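## Task

Put the plate whose ID is C16 into the OUT nest, and return both other plates to the nests they occupied at the start. Every plate must lie flat within its nest's locators, oriented so its A1 well sits at the nest corner labelled A1. A plate the robot is still holding in place does not count. Finish with both grippers open and the arms moved away.

## Robot and tools

Setup: two FANUC CRX-5iA arms, left_arm and right_arm, each with a Robotiq 140 mm two-finger gripper and a wrist camera. Base poses in the scene frame: left_arm at (-0.027, +0.308, 0) m, quat_wxyz (+0.999, 0, 0, -0.033); right_arm at (-0.032, -0.358, 0) m, quat_wxyz (+0.999, 0, 0, +0.038). Scene frame: origin on the tabletop midway between the arms, +x out over the table, +z up, left_arm on the +y side. The names left and right do not refer to image sides.

Workspace: nest OUT lies between the arms. Nests N1, N2, N3 and RD form an arc in front of them, in clockwise order seen from above. Well A1 is at the plate's clipped corner. A fixed bar-code scanner beside RD reads a plate's ID once the plate lies flat in RD with A1 at the A1 corner and nothing blocks the view. A typical plan: carry each unknown plate to RD, read it, then take it back or to OUT as needed. The idle arm may be parked out of the way. Occasional brief tugs on a held part or pushes on loose items can happen.

execute_actions(actions): a list holding one action (an empty list only returns state and images). An action has any of rows, steps, until.
- rows: 1 to 15 rows, each used for one control step of 1/30 s. Each row is 18 numbers, all in [-1, 1]: left_arm's 6 joint values, then its gripper position, force_limit, speed; then the same 9 for right_arm. Both arms are always included.
- Joint values are offsets, not poses: each is measured from that joint's angle at the start of the action (the last reported angles), not from the previous row. Scale: 1.0 equals 1.983 rad for waist and shoulder, 2.38 rad for elbow, 2.975 rad for forearm roll, wrist pitch and wrist roll. Joint ranges (rad), column order: waist -3.491..3.491, shoulder -3.140..3.140, elbow -1.187..4.328, forearm roll -3.316..3.316, wrist pitch -3.140..3.140, wrist roll -3.927..3.927. A request more than 0.010 rad beyond a range end is refused; true ends may differ by up to 0.010 rad, and a joint driven to its end is clipped there with the note "joint sent to its limit" (absence of the note proves nothing).
- Gripper numbers are absolute commands. position: +1 fully open (140 mm), pads touch near -0.8, -1 closes until blocked. force_limit: -1 about 14 N, 0 about 60 N, +1 about 107 N (parts up to 40 mm wide). speed: -1 about 30 mm/s, 0 about 140, +1 about 250. To keep a gripper unchanged, resend its previous three numbers; 0 is a real command.
- steps: 1 to 450, at least the number of rows, default 15. After the last row each arm keeps heading to that row's target and grippers keep that command; give long moves enough steps, and send any unfinished remainder in the next call rather than trusting the hold.
- until: stops the action early when all listed conditions hold, e.g. {"scanner": {"code": "e10"}} or {"scanner": {"reads": [">", 0]}}. Numbers need a comparison (=, !=, <, <=, >, >=). It does not halt the arms. Any bad value or name rejects the whole call.

Motion limits: joint target speed caps 2.62 rad/s (waist, shoulder), 3.14 (elbow), 3.93 (wrist joints), 0.5 s to accelerate, joints of one arm synchronised. Targets are held within a lead of the measured angle (0.805 rad waist/shoulder, 0.966 elbow, 1.21 wrist joints), and scaled back if the gripper would jump more than 70 mm, so big moves take several calls. "joint command not followed" means the clearance check altered targets; that arm drops its target and rests. If an arm is forced far from its target, both arms drop targets.

Other tools: zoom_image(camera, region) with camera one of cam_high, cam_low, cam_left_wrist, cam_right_wrist and region [x0, y0, x1, y1] in pixels (images 896x504, region at most 504x504). read_manual(section) returns only licence texts. finished_scene(scene) ends scene 1 or 2 irreversibly after the last command has been held, and reports success and the next task; replying without a tool call ends everything.

Results: per arm, end_effector_position (m) and end_effector_quat_wxyz in the scene frame; this is the point between closed pads, fingertips about 33 mm past it when closed and 9 mm when open, and closing pushes tips about 24 mm further out, so keep clearance above surfaces. The printed position drifts more at long reach. Gripper fingers point along its +z and close along its y. Joint positions (rad) and velocities (rad/s) come in one block per arm. object_status: 0 moving, 1 blocked while opening, 2 blocked while closing (a grip), 3 reached target or pads met. position_measured is in counts, 3 open to 230 closed, not linear. To squeeze harder while status is 2, raise force_limit and switch position between -1 and -0.98. Flange force is a noisy external-force estimate including held weight; "no reading" means none available. Scanner reports code (lower-case ID or no_read) and reads (count of changes to an ID).

Avoid: knocking anything off the table, dropping or sliding plates, slamming, and arm-to-arm contact. Contact torque at a joint's load limit (145 N m waist/shoulder/elbow, 36.4 N m wrist joints, held weight included) or 150 N external force causes a 10 s stop of that arm. Holding loads heats motors; after a MOTOR HOT warning, set the load down, or an OVER-TEMPERATURE FAULT will brake the arm. The robot holds the last command while you think. Prefer quick, smooth moves.

Each tool is called after "Emit:" as name(argument=value, ...), one argument or row to a line, values as JSON.

## Session

Emit:
execute_actions(
  actions=[],
)

Scene clock: 0.00 s.
left_arm: end_effector_position=(+0.5747, +0.1343, +0.1182) position_measured=3 object_status=3 end_effector_quat_wxyz=(+0.261, -0.290, +0.913, -0.118) | right_arm: end_effector_position=(+0.2053, -0.0750, +0.1830) position_measured=3 object_status=3 end_effector_quat_wxyz=(-0.011, +0.486, +0.874, +0.007)
Joint positions: left_arm=[ 0.015  0.056 -0.393  0.072 -0.544 -0.956] | right_arm=[ 1.137 -0.21  -0.313 -0.019 -1.451  2.487]
Joint velocities: left_arm=[-0.     0.     0.     0.    -0.001 -0.   ] | right_arm=[ 0.001  0.     0.     0.    -0.001  0.001]
Flange force (N, the push that the arm receives, along the gripper's own x y z axes): no reading
scanner: code=no_read reads=0

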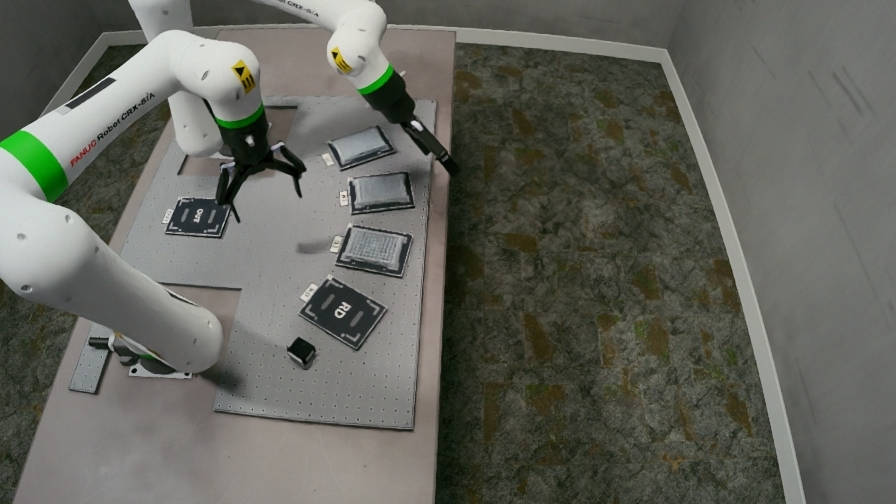

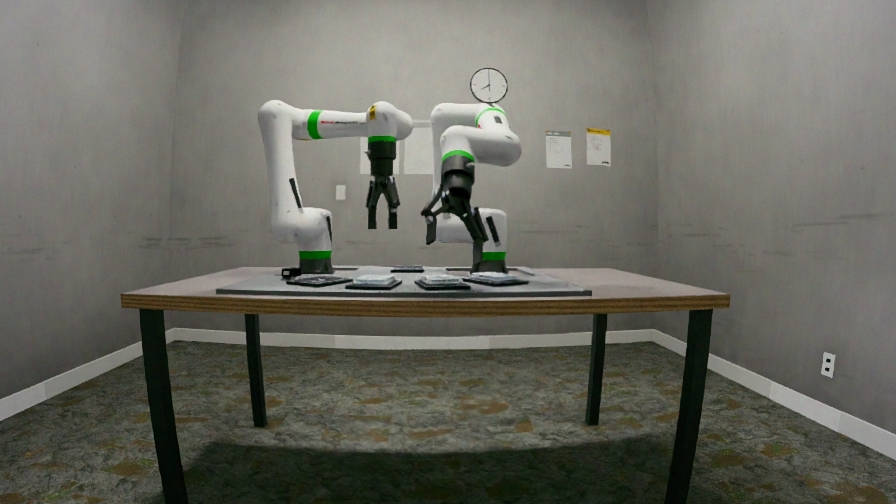

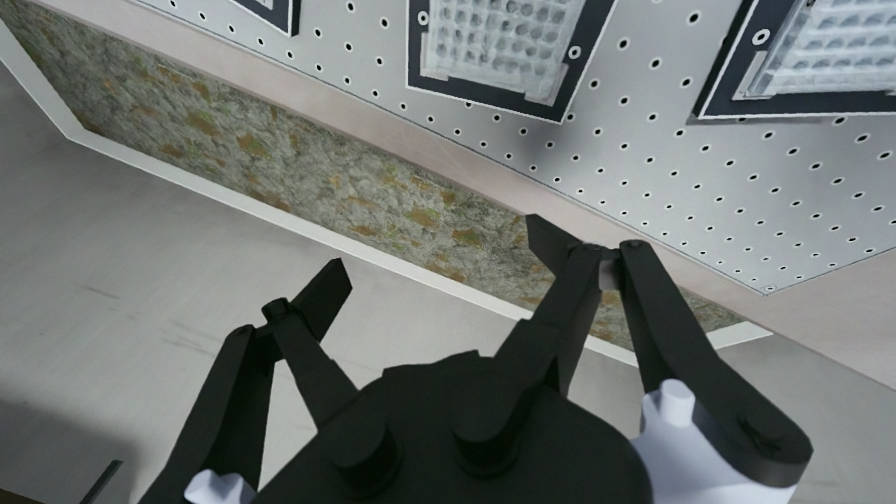

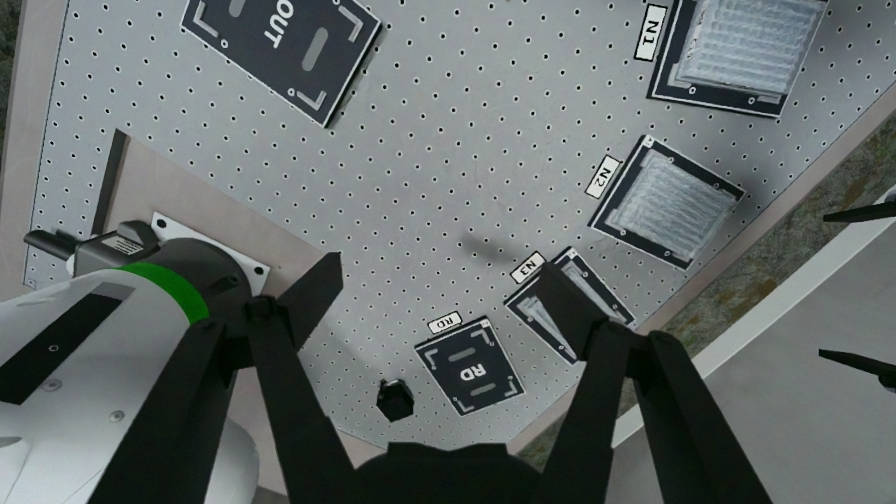

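Labels appear on the inner short side now.

Emit:
zoom_image(
  camera="cam_right_wrist",
  region=[650,0,740,110],
)

Emit:
zoom_image(
  camera="cam_right_wrist",
  region=[580,125,700,260],
)

Emit:
zoom_image(
  camera="cam_high",
  region=[280,120,430,380],
)

Region (650, 0, 740, 110) of cam_right_wrist's 896x504 image, scaled by 4.582, with more detail than that image has; it fills the left 412 columns of this view, and the rest is white.

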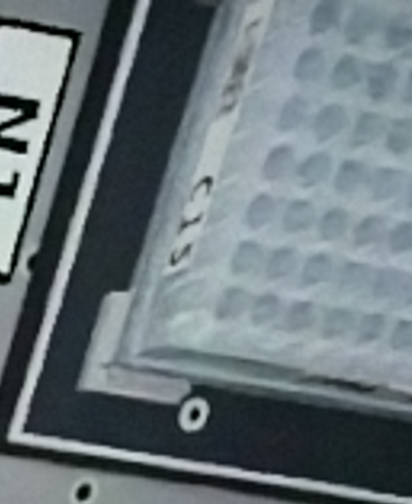

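Region (580, 125, 700, 260) of cam_right_wrist's 896x504 image, scaled by 3.733, with more detail than that image has.

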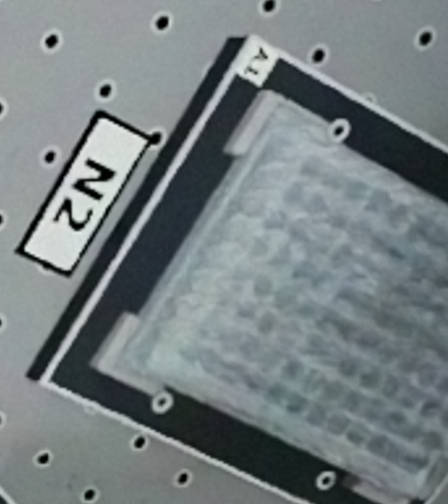

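Region (280, 120, 430, 380) of cam_high's 896x504 image, scaled by 1.938, with more detail than that image has; it fills the left 291 columns of this view, and the rest is white.

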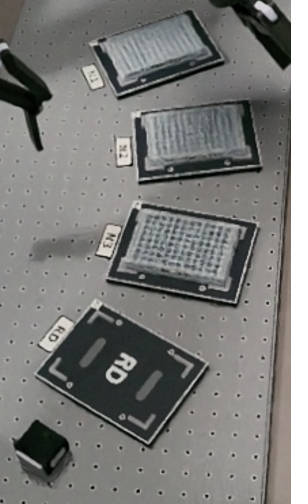

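Emit:
execute_actions(
  actions=[
    {"rows":[[0.65,0,0.1,0,0,0,1,0,0,-0.326,0.104,-0.0078,0.0064,0.07,-0.599,0.6,0,0]],"steps":50},
  ],
)

Emit:
zoom_image(
  camera="cam_right_wrist",
  region=[0,60,360,330],
)

Scene clock: 10.73 s.
left_arm: end_effector_position=(+0.4529, +0.8299, +0.2478) position_measured=3 object_status=3 end_effector_quat_wxyz=(-0.379, +0.692, -0.612, -0.050) | right_arm: end_effector_position=(+0.3802, -0.2498, +0.1001) position_measured=53 object_status=3 end_effector_quat_wxyz=(-0.000, +0.989, -0.149, +0.000)
Joint positions: left_arm=[ 1.096  0.056 -0.187  0.072 -0.544 -0.956] | right_arm=[ 0.491 -0.004 -0.332 -0.    -1.242  0.705]
Joint velocities: left_arm=[ 0.667 -0.     0.104  0.    -0.001 -0.   ] | right_arm=[-0.    -0.    -0.    -0.     0.002  0.001]
Flange force (N, the push that the arm receives, along the gripper's own x y z axes): left_arm=[-3.9 1.8 1.6] | right_arm=[-6.0 2.8 -0.2]
scanner: code=no_read reads=0

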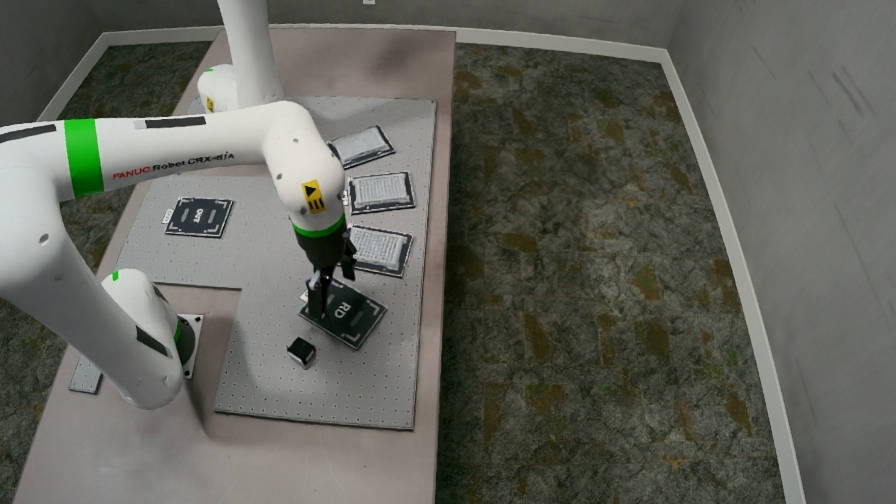

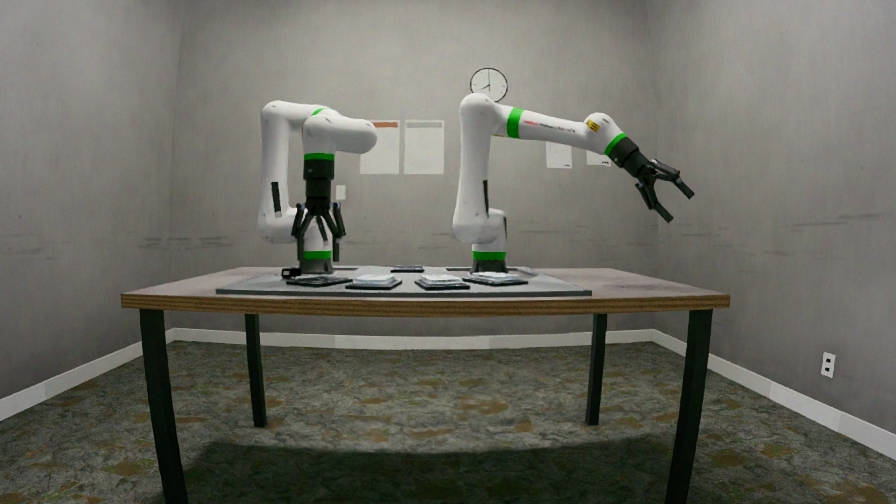

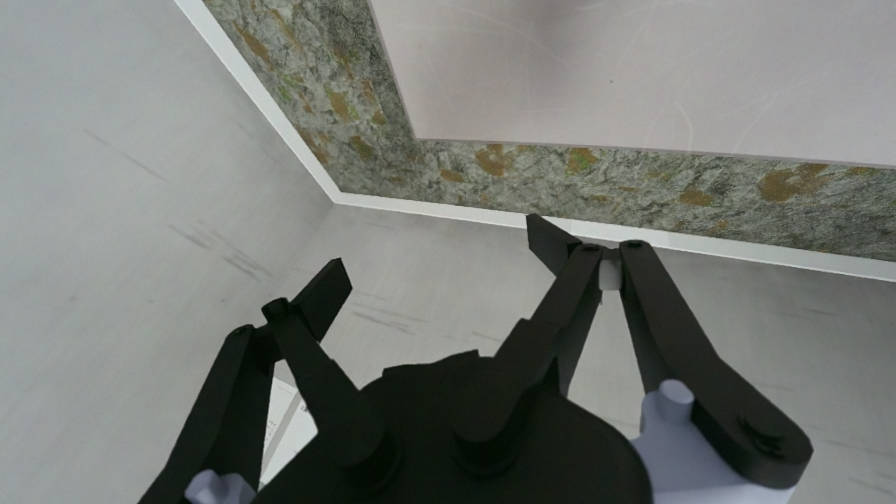

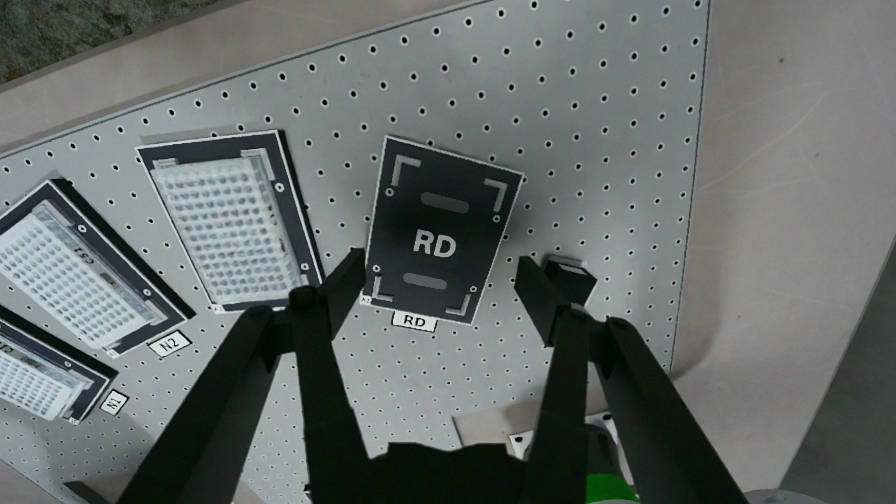

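Region (0, 60, 360, 330) of cam_right_wrist's 896x504 image, scaled by 1.400, with more detail than that image has; it fills the top 378 rows of this view, and the rest is white.

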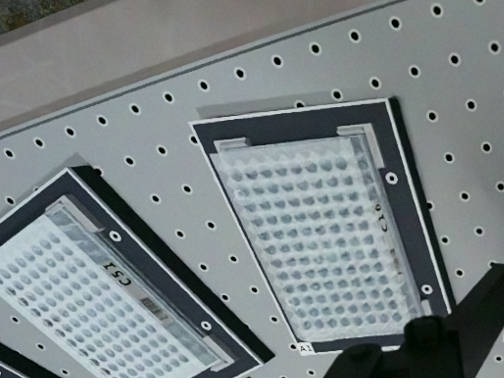

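Emit:
zoom_image(
  camera="cam_right_wrist",
  region=[240,170,320,290],
)

Emit:
zoom_image(
  camera="cam_right_wrist",
  region=[0,300,130,430],
)

Emit:
zoom_image(
  camera="cam_right_wrist",
  region=[130,120,330,330],
)

Region (240, 170, 320, 290) of cam_right_wrist's 896x504 image, scaled by 4.200, with more detail than that image has.

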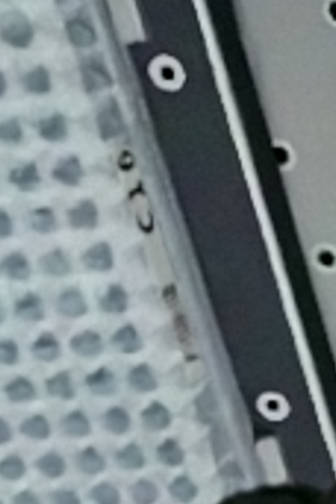

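Region (0, 300, 130, 430) of cam_right_wrist's 896x504 image, scaled by 3.877, with more detail than that image has.

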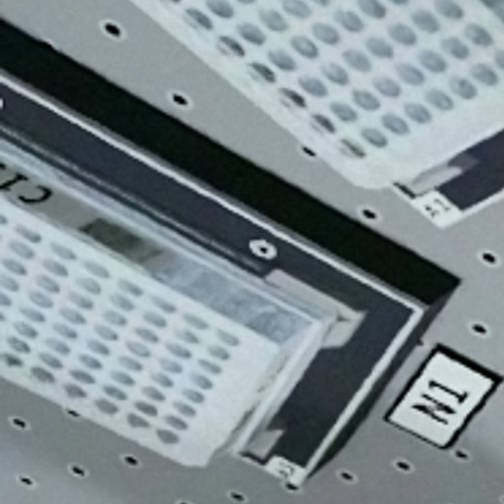

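Region (130, 120, 330, 330) of cam_right_wrist's 896x504 image, scaled by 2.400, with more detail than that image has; it fills the left 480 columns of this view, and the rest is white.

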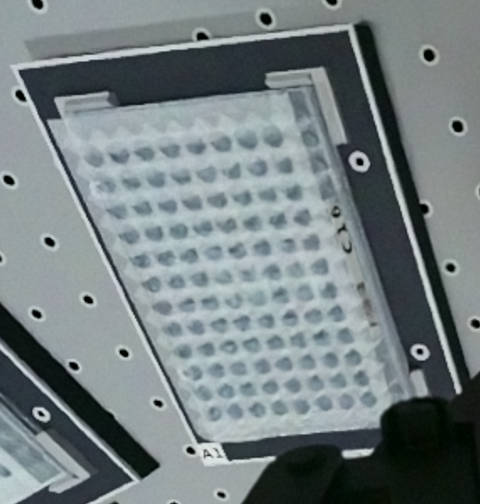

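Emit:
execute_actions(
  actions=[
    {"rows":[[0.05,0,0,0,0,0,1,0,0,0.1107,0.1601,0.1385,0,-0.0044,-0.017,0.5,0,0]],"steps":30},
  ],
)

Emit:
zoom_image(
  camera="cam_right_wrist",
  region=[0,200,200,400],
)

Emit:
zoom_image(
  camera="cam_right_wrist",
  region=[340,130,560,370],
)

Scene clock: 23.30 s.
left_arm: end_effector_position=(+0.3988, +0.8748, +0.2478) position_measured=3 object_status=3 end_effector_quat_wxyz=(-0.376, +0.721, -0.577, -0.069) | right_arm: end_effector_position=(+0.4382, -0.0712, +0.0850) position_measured=66 object_status=3 end_effector_quat_wxyz=(-0.000, +0.998, -0.065, -0.000)
Joint positions: left_arm=[ 1.195  0.056 -0.187  0.072 -0.544 -0.956] | right_arm=[ 0.71   0.314 -0.002 -0.    -1.256  0.655]
Joint velocities: left_arm=[ 0.     0.    -0.     0.001  0.    -0.   ] | right_arm=[ 0.    -0.    -0.     0.     0.001  0.002]
Flange force (N, the push that the arm receives, along the gripper's own x y z axes): left_arm=[-3.7 -0.4 2.2] | right_arm=[-5.1 4.0 -0.5]
scanner: code=no_read reads=0

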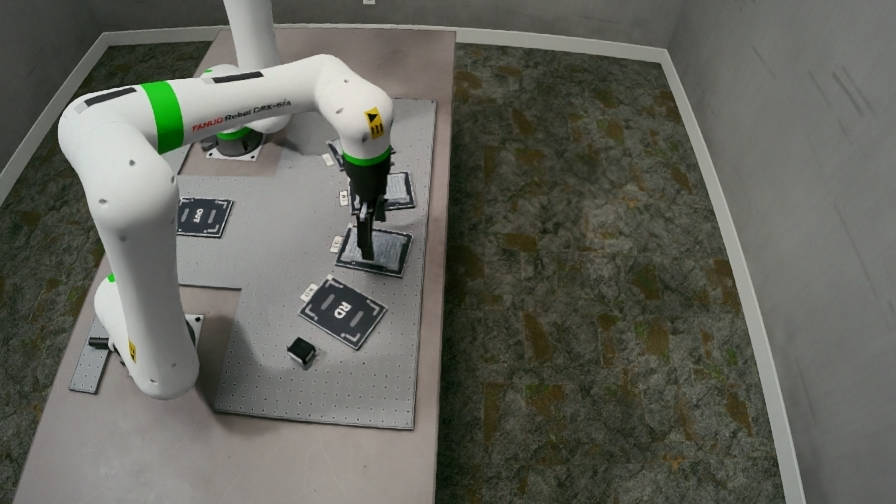

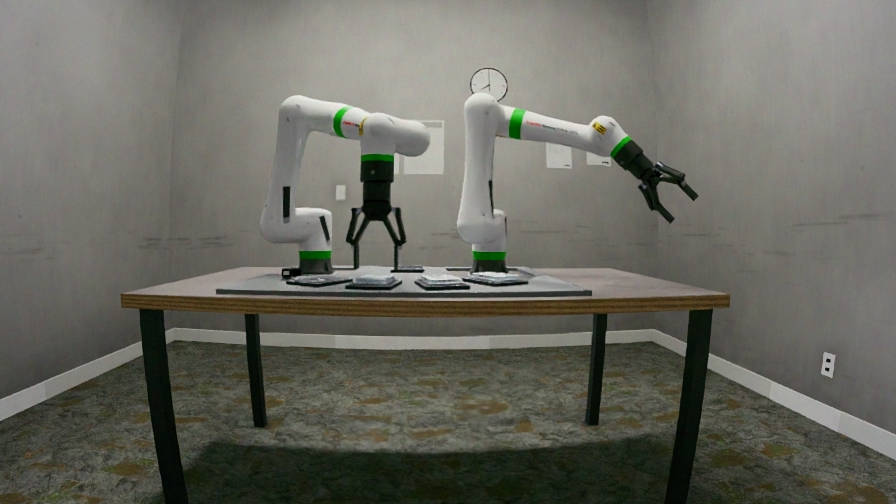

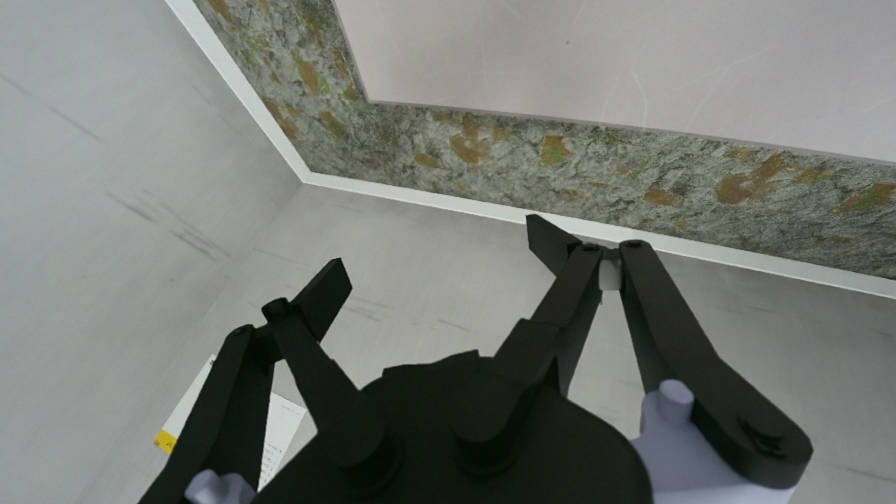

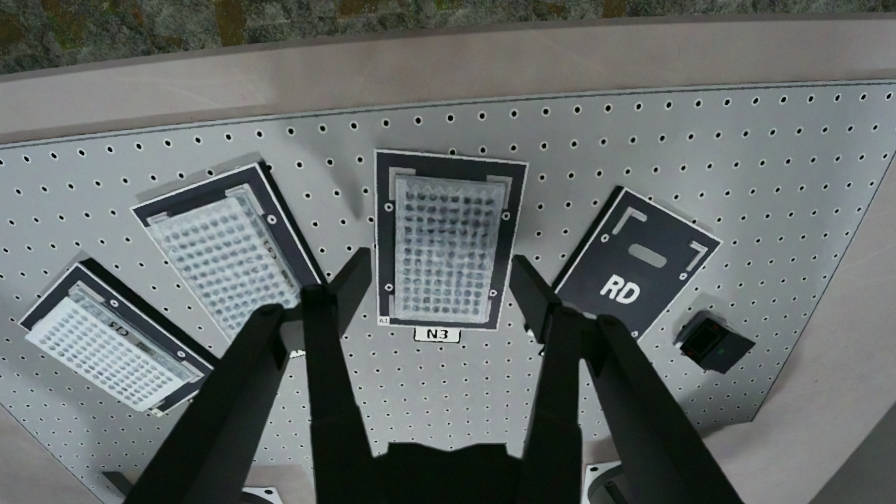

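Region (0, 200, 200, 400) of cam_right_wrist's 896x504 image, scaled by 2.520, with more detail than that image has.

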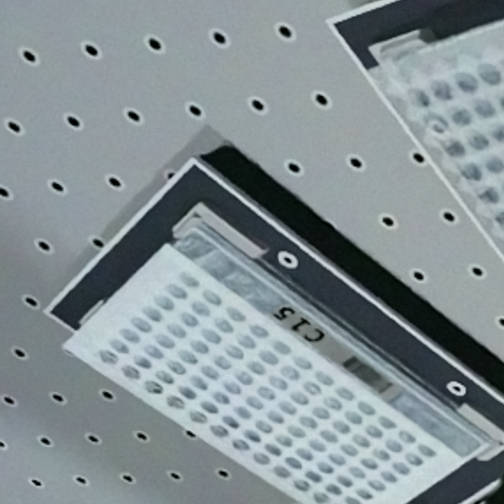

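Region (340, 130, 560, 370) of cam_right_wrist's 896x504 image, scaled by 2.100, with more detail than that image has; it fills the left 462 columns of this view, and the rest is white.

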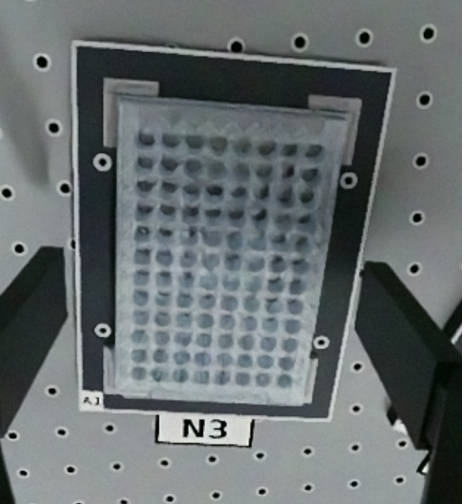

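Emit:
execute_actions(
  actions=[
    {"rows":[[0,0,0,0,0,0,1,0,0,-0.0009,0.0074,-0.0147,0,0.0167,0,0.5,-0.3,-0.5],[0,0,0,0,0,0,1,0,0,-0.0009,0.0074,-0.0147,0,0.0167,0,0.5,-0.3,-0.5],[0,0,0,0,0,0,1,0,0,-0.0009,0.0074,-0.0147,0,0.0167,0,0.5,-0.3,-0.5],[0,0,0,0,0,0,1,0,0,-0.0009,0.0074,-0.0147,0,0.0167,0,0.5,-0.3,-0.5],[0,0,0,0,0,0,1,0,0,-0.0009,0.0074,-0.0147,0,0.0167,0,0.5,-0.3,-0.5],[0,0,0,0,0,0,1,0,0,-0.0009,0.0074,-0.0147,0,0.0167,0,0.5,-0.3,-0.5],[0,0,0,0,0,0,1,0,0,-0.0009,0.0074,-0.0147,0,0.0167,0,0.5,-0.3,-0.5],[0,0,0,0,0,0,1,0,0,-0.0009,0.0074,-0.0147,0,0.0167,0,0.5,-0.3,-0.5],[0,0,0,0,0,0,1,0,0,-0.0009,0.0074,-0.0147,0,0.0167,0,0.5,-0.3,-0.5],[0,0,0,0,0,0,1,0,0,-0.0009,0.0074,-0.0147,0,0.0167,0,-1,-0.3,-0.5]],"steps":26},
  ],
)

Emit:
zoom_image(
  camera="cam_right_wrist",
  region=[340,130,560,370],
)

Emit:
zoom_image(
  camera="cam_low",
  region=[330,240,420,300],
)

Scene clock: 33.03 s.
left_arm: end_effector_position=(+0.3988, +0.8748, +0.2478) position_measured=3 object_status=3 end_effector_quat_wxyz=(-0.376, +0.721, -0.577, -0.069) | right_arm: end_effector_position=(+0.4377, -0.0731, +0.0631) position_measured=109 object_status=2 end_effector_quat_wxyz=(-0.000, +0.998, -0.066, -0.000)
Joint positions: left_arm=[ 1.195  0.056 -0.187  0.072 -0.544 -0.956] | right_arm=[ 0.708  0.328 -0.037 -0.    -1.206  0.655]
Joint velocities: left_arm=[-0.     0.    -0.001  0.001  0.002 -0.   ] | right_arm=[ 0.001  0.002  0.    -0.002 -0.001 -0.001]
Flange force (N, the push that the arm receives, along the gripper's own x y z axes): left_arm=[-2.6 -1.5 1.3] | right_arm=[-12.6 14.4 -29.3]
scanner: code=no_read reads=0

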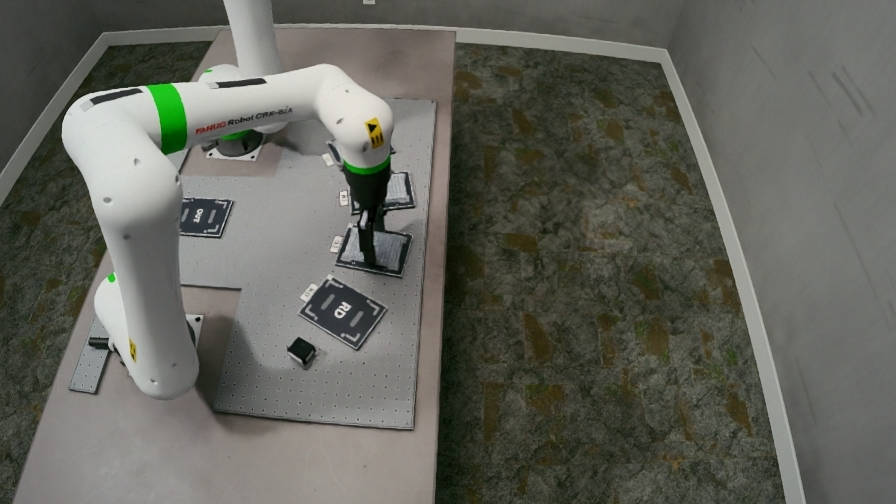

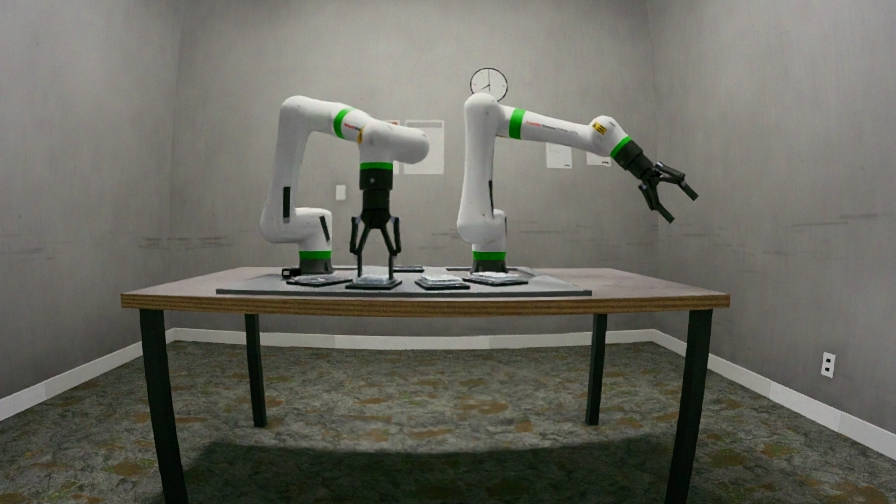

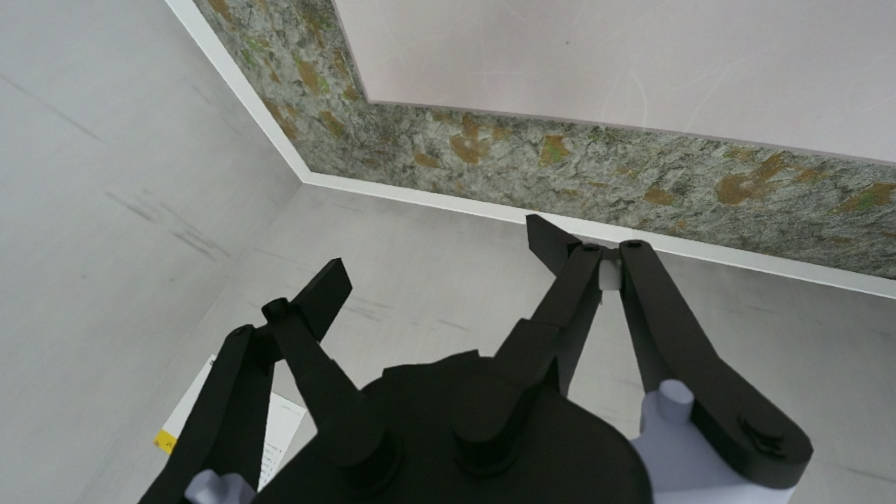

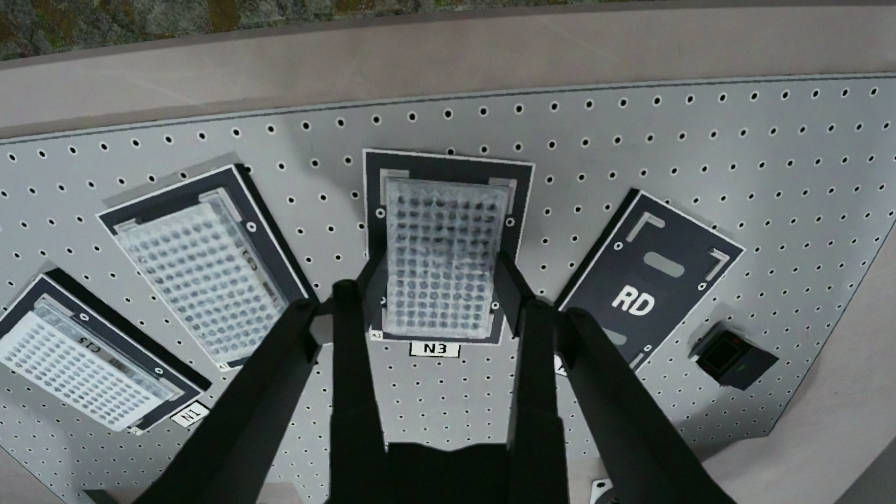

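Region (340, 130, 560, 370) of cam_right_wrist's 896x504 image, scaled by 2.100, with more detail than that image has; it fills the left 462 columns of this view, and the rest is white.

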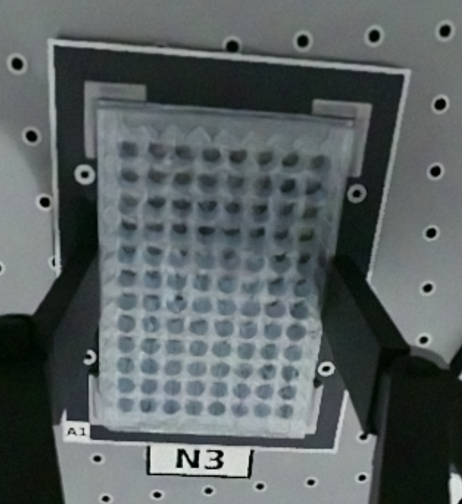

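Region (330, 240, 420, 300) of cam_low's 896x504 image, scaled by 5.600, with more detail than that image has.

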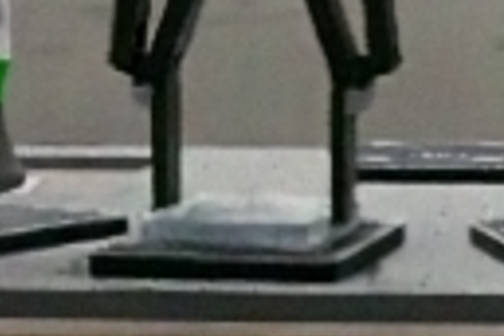

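Emit:
execute_actions(
  actions=[
    {"rows":[[0,0,0,0,0,0,1,0,0,0,-0.0151,0.0246,0,-0.0297,0,-1,-0.3,-0.5],[0,0,0,0,0,0,1,0,0,0,-0.0151,0.0246,0,-0.0297,0,-1,-0.3,-0.5],[0,0,0,0,0,0,1,0,0,0,-0.0151,0.0246,0,-0.0297,0,-1,-0.3,-0.5],[0,0,0,0,0,0,1,0,0,0,-0.0151,0.0246,0,-0.0297,0,-1,-0.3,-0.5],[0,0,0,0,0,0,1,0,0,0,-0.0151,0.0246,0,-0.0297,0,-1,-0.3,-0.5],[0,0,0,0,0,0,1,0,0,0,-0.0151,0.0246,0,-0.0297,0,-1,-0.3,-0.5],[0,0,0,0,0,0,1,0,0,0,-0.0151,0.0246,0,-0.0297,0,-1,-0.3,-0.5],[0,0,0,0,0,0,1,0,0,0,-0.0151,0.0246,0,-0.0297,0,-1,-0.3,-0.5],[0,0,0,0,0,0,1,0,0,0,-0.0151,0.0246,0,-0.0297,0,-1,-0.3,-0.5],[0,0,0,0,0,0,1,0,0,0,-0.0151,0.0246,0,-0.0297,0,-1,-0.3,-0.5],[0,0,0,0,0,0,1,0,0,0,-0.0151,0.0246,0,-0.0297,0,-1,-0.3,-0.5],[0,0,0,0,0,0,1,0,0,0.5959,-0.2465,-0.1999,0,-0.0043,-0.3428,-1,-0.3,-0.5]],"steps":62},
  ],
)

Emit:
zoom_image(
  camera="cam_right_wrist",
  region=[340,130,560,370],
)

Scene clock: 40.87 s.
left_arm: end_effector_position=(+0.3988, +0.8748, +0.2478) position_measured=3 object_status=3 end_effector_quat_wxyz=(-0.376, +0.721, -0.577, -0.069) | right_arm: end_effector_position=(-0.0421, +0.0041, +0.0850) position_measured=109 object_status=2 end_effector_quat_wxyz=(-0.000, +1.000, +0.015, -0.000)
Joint positions: left_arm=[ 1.195  0.056 -0.187  0.072 -0.544 -0.956] | right_arm=[ 1.89  -0.161 -0.513 -0.    -1.219 -0.365]
Joint velocities: left_arm=[ 0.     0.     0.    -0.    -0.001 -0.001] | right_arm=[-0.    -0.001 -0.     0.     0.001 -0.001]
Flange force (N, the push that the arm receives, along the gripper's own x y z axes): left_arm=[-1.6 0.7 0.1] | right_arm=[-3.5 6.4 0.2]
scanner: code=no_read reads=0

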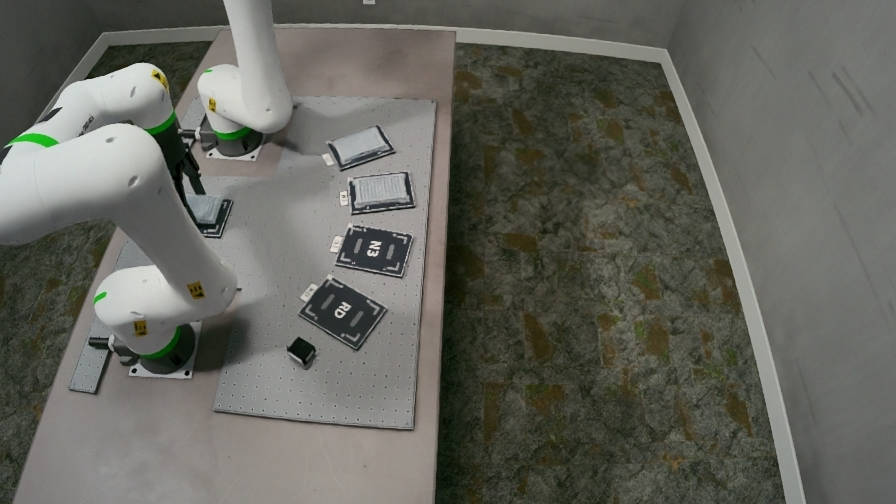

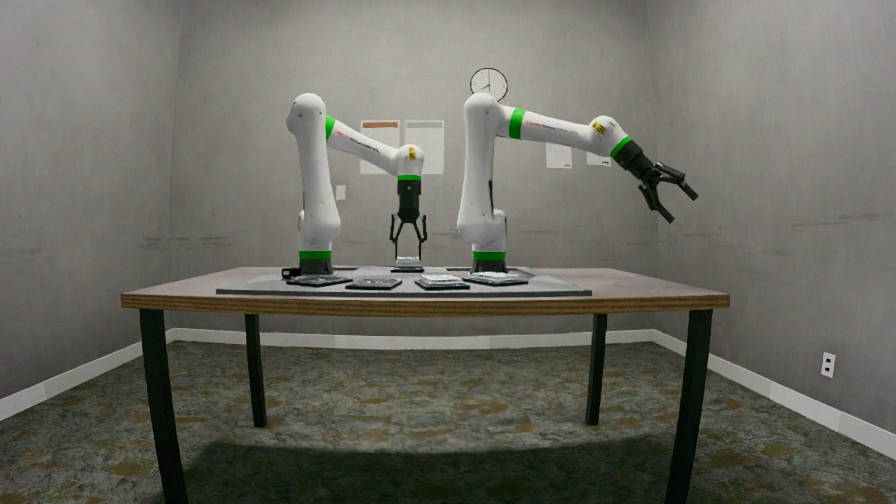

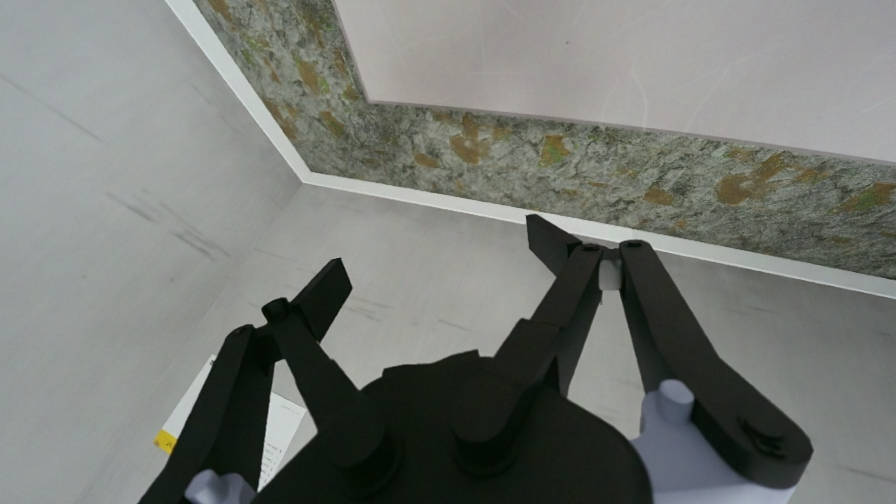

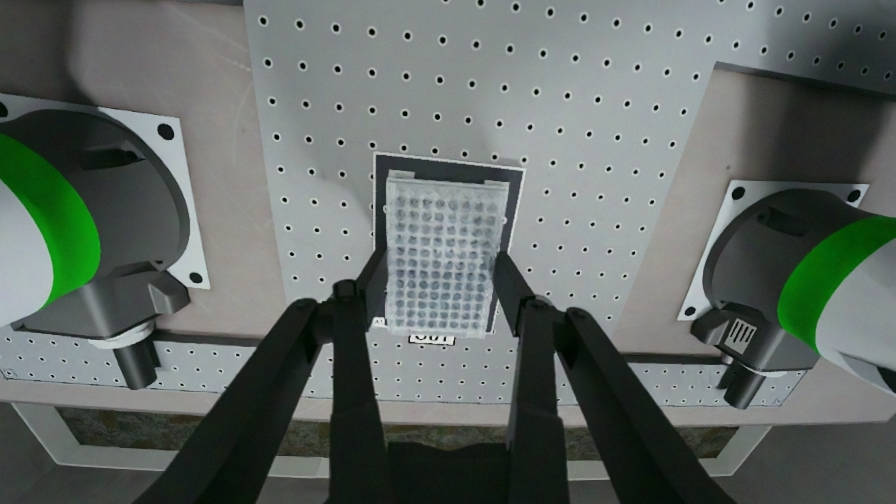

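Region (340, 130, 560, 370) of cam_right_wrist's 896x504 image, scaled by 2.100, with more detail than that image has; it fills the left 462 columns of this view, and the rest is white.

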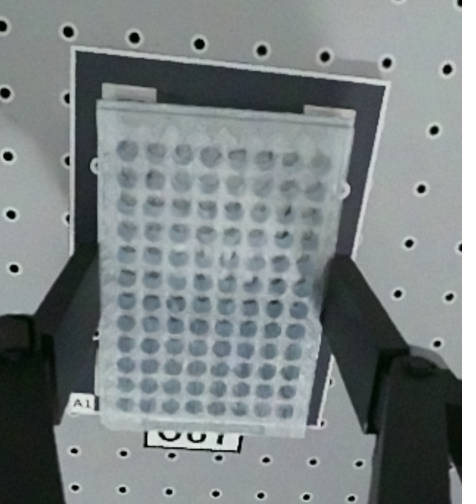

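Emit:
execute_actions(
  actions=[
    {"rows":[[0,0,0,0,0,0,1,0,0,0.0042,0.0089,-0.0094,0,0.0134,-0.0099,-1,-0.3,-0.5]],"steps":13},
  ],
)

Emit:
zoom_image(
  camera="cam_right_wrist",
  region=[340,130,560,370],
)

Scene clock: 46.17 s.
left_arm: end_effector_position=(+0.3988, +0.8748, +0.2478) position_measured=3 object_status=3 end_effector_quat_wxyz=(-0.376, +0.721, -0.577, -0.069) | right_arm: end_effector_position=(-0.0454, +0.0048, +0.0700) position_measured=109 object_status=2 end_effector_quat_wxyz=(-0.000, +1.000, +0.004, -0.000)
Joint positions: left_arm=[ 1.195  0.056 -0.187  0.072 -0.544 -0.956] | right_arm=[ 1.898 -0.143 -0.535 -0.    -1.179 -0.394]
Joint velocities: left_arm=[ 0.     0.    -0.     0.     0.     0.001] | right_arm=[-0.    -0.001 -0.    -0.001  0.001 -0.001]
Flange force (N, the push that the arm receives, along the gripper's own x y z axes): left_arm=[-4.6 -4.3 2.7] | right_arm=[0.7 4.8 0.5]
scanner: code=no_read reads=0

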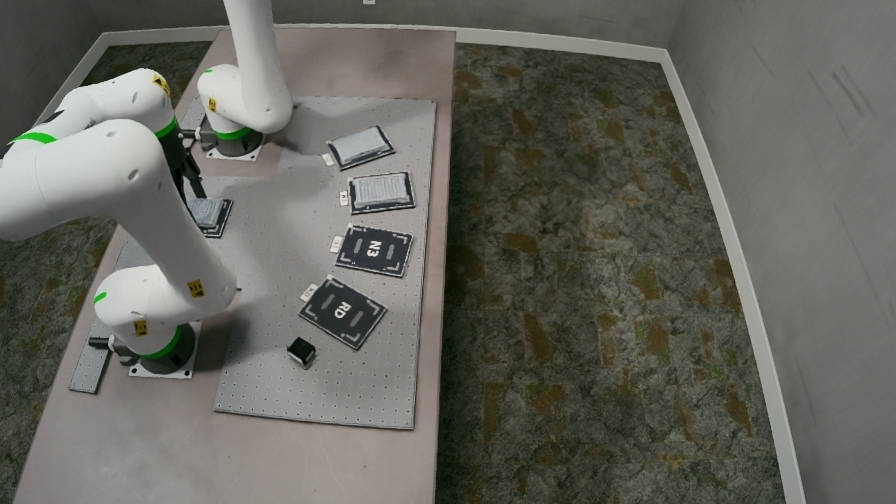

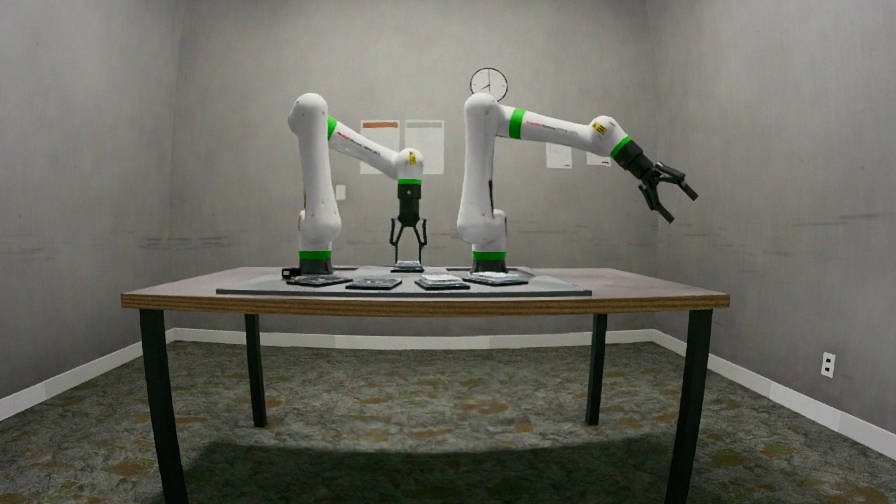

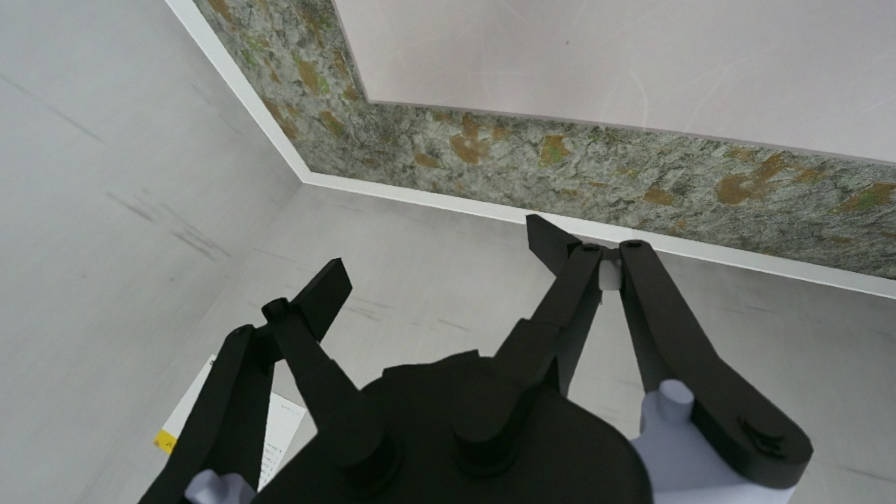

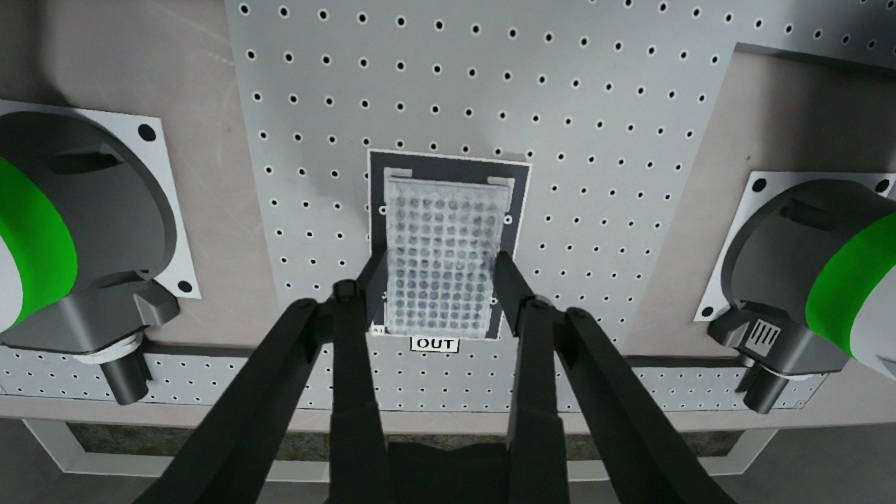

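Region (340, 130, 560, 370) of cam_right_wrist's 896x504 image, scaled by 2.100, with more detail than that image has; it fills the left 462 columns of this view, and the rest is white.

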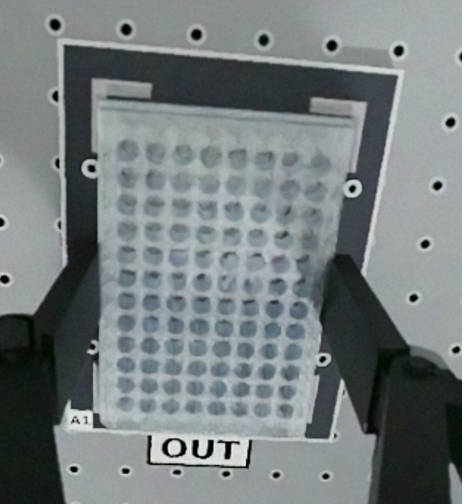

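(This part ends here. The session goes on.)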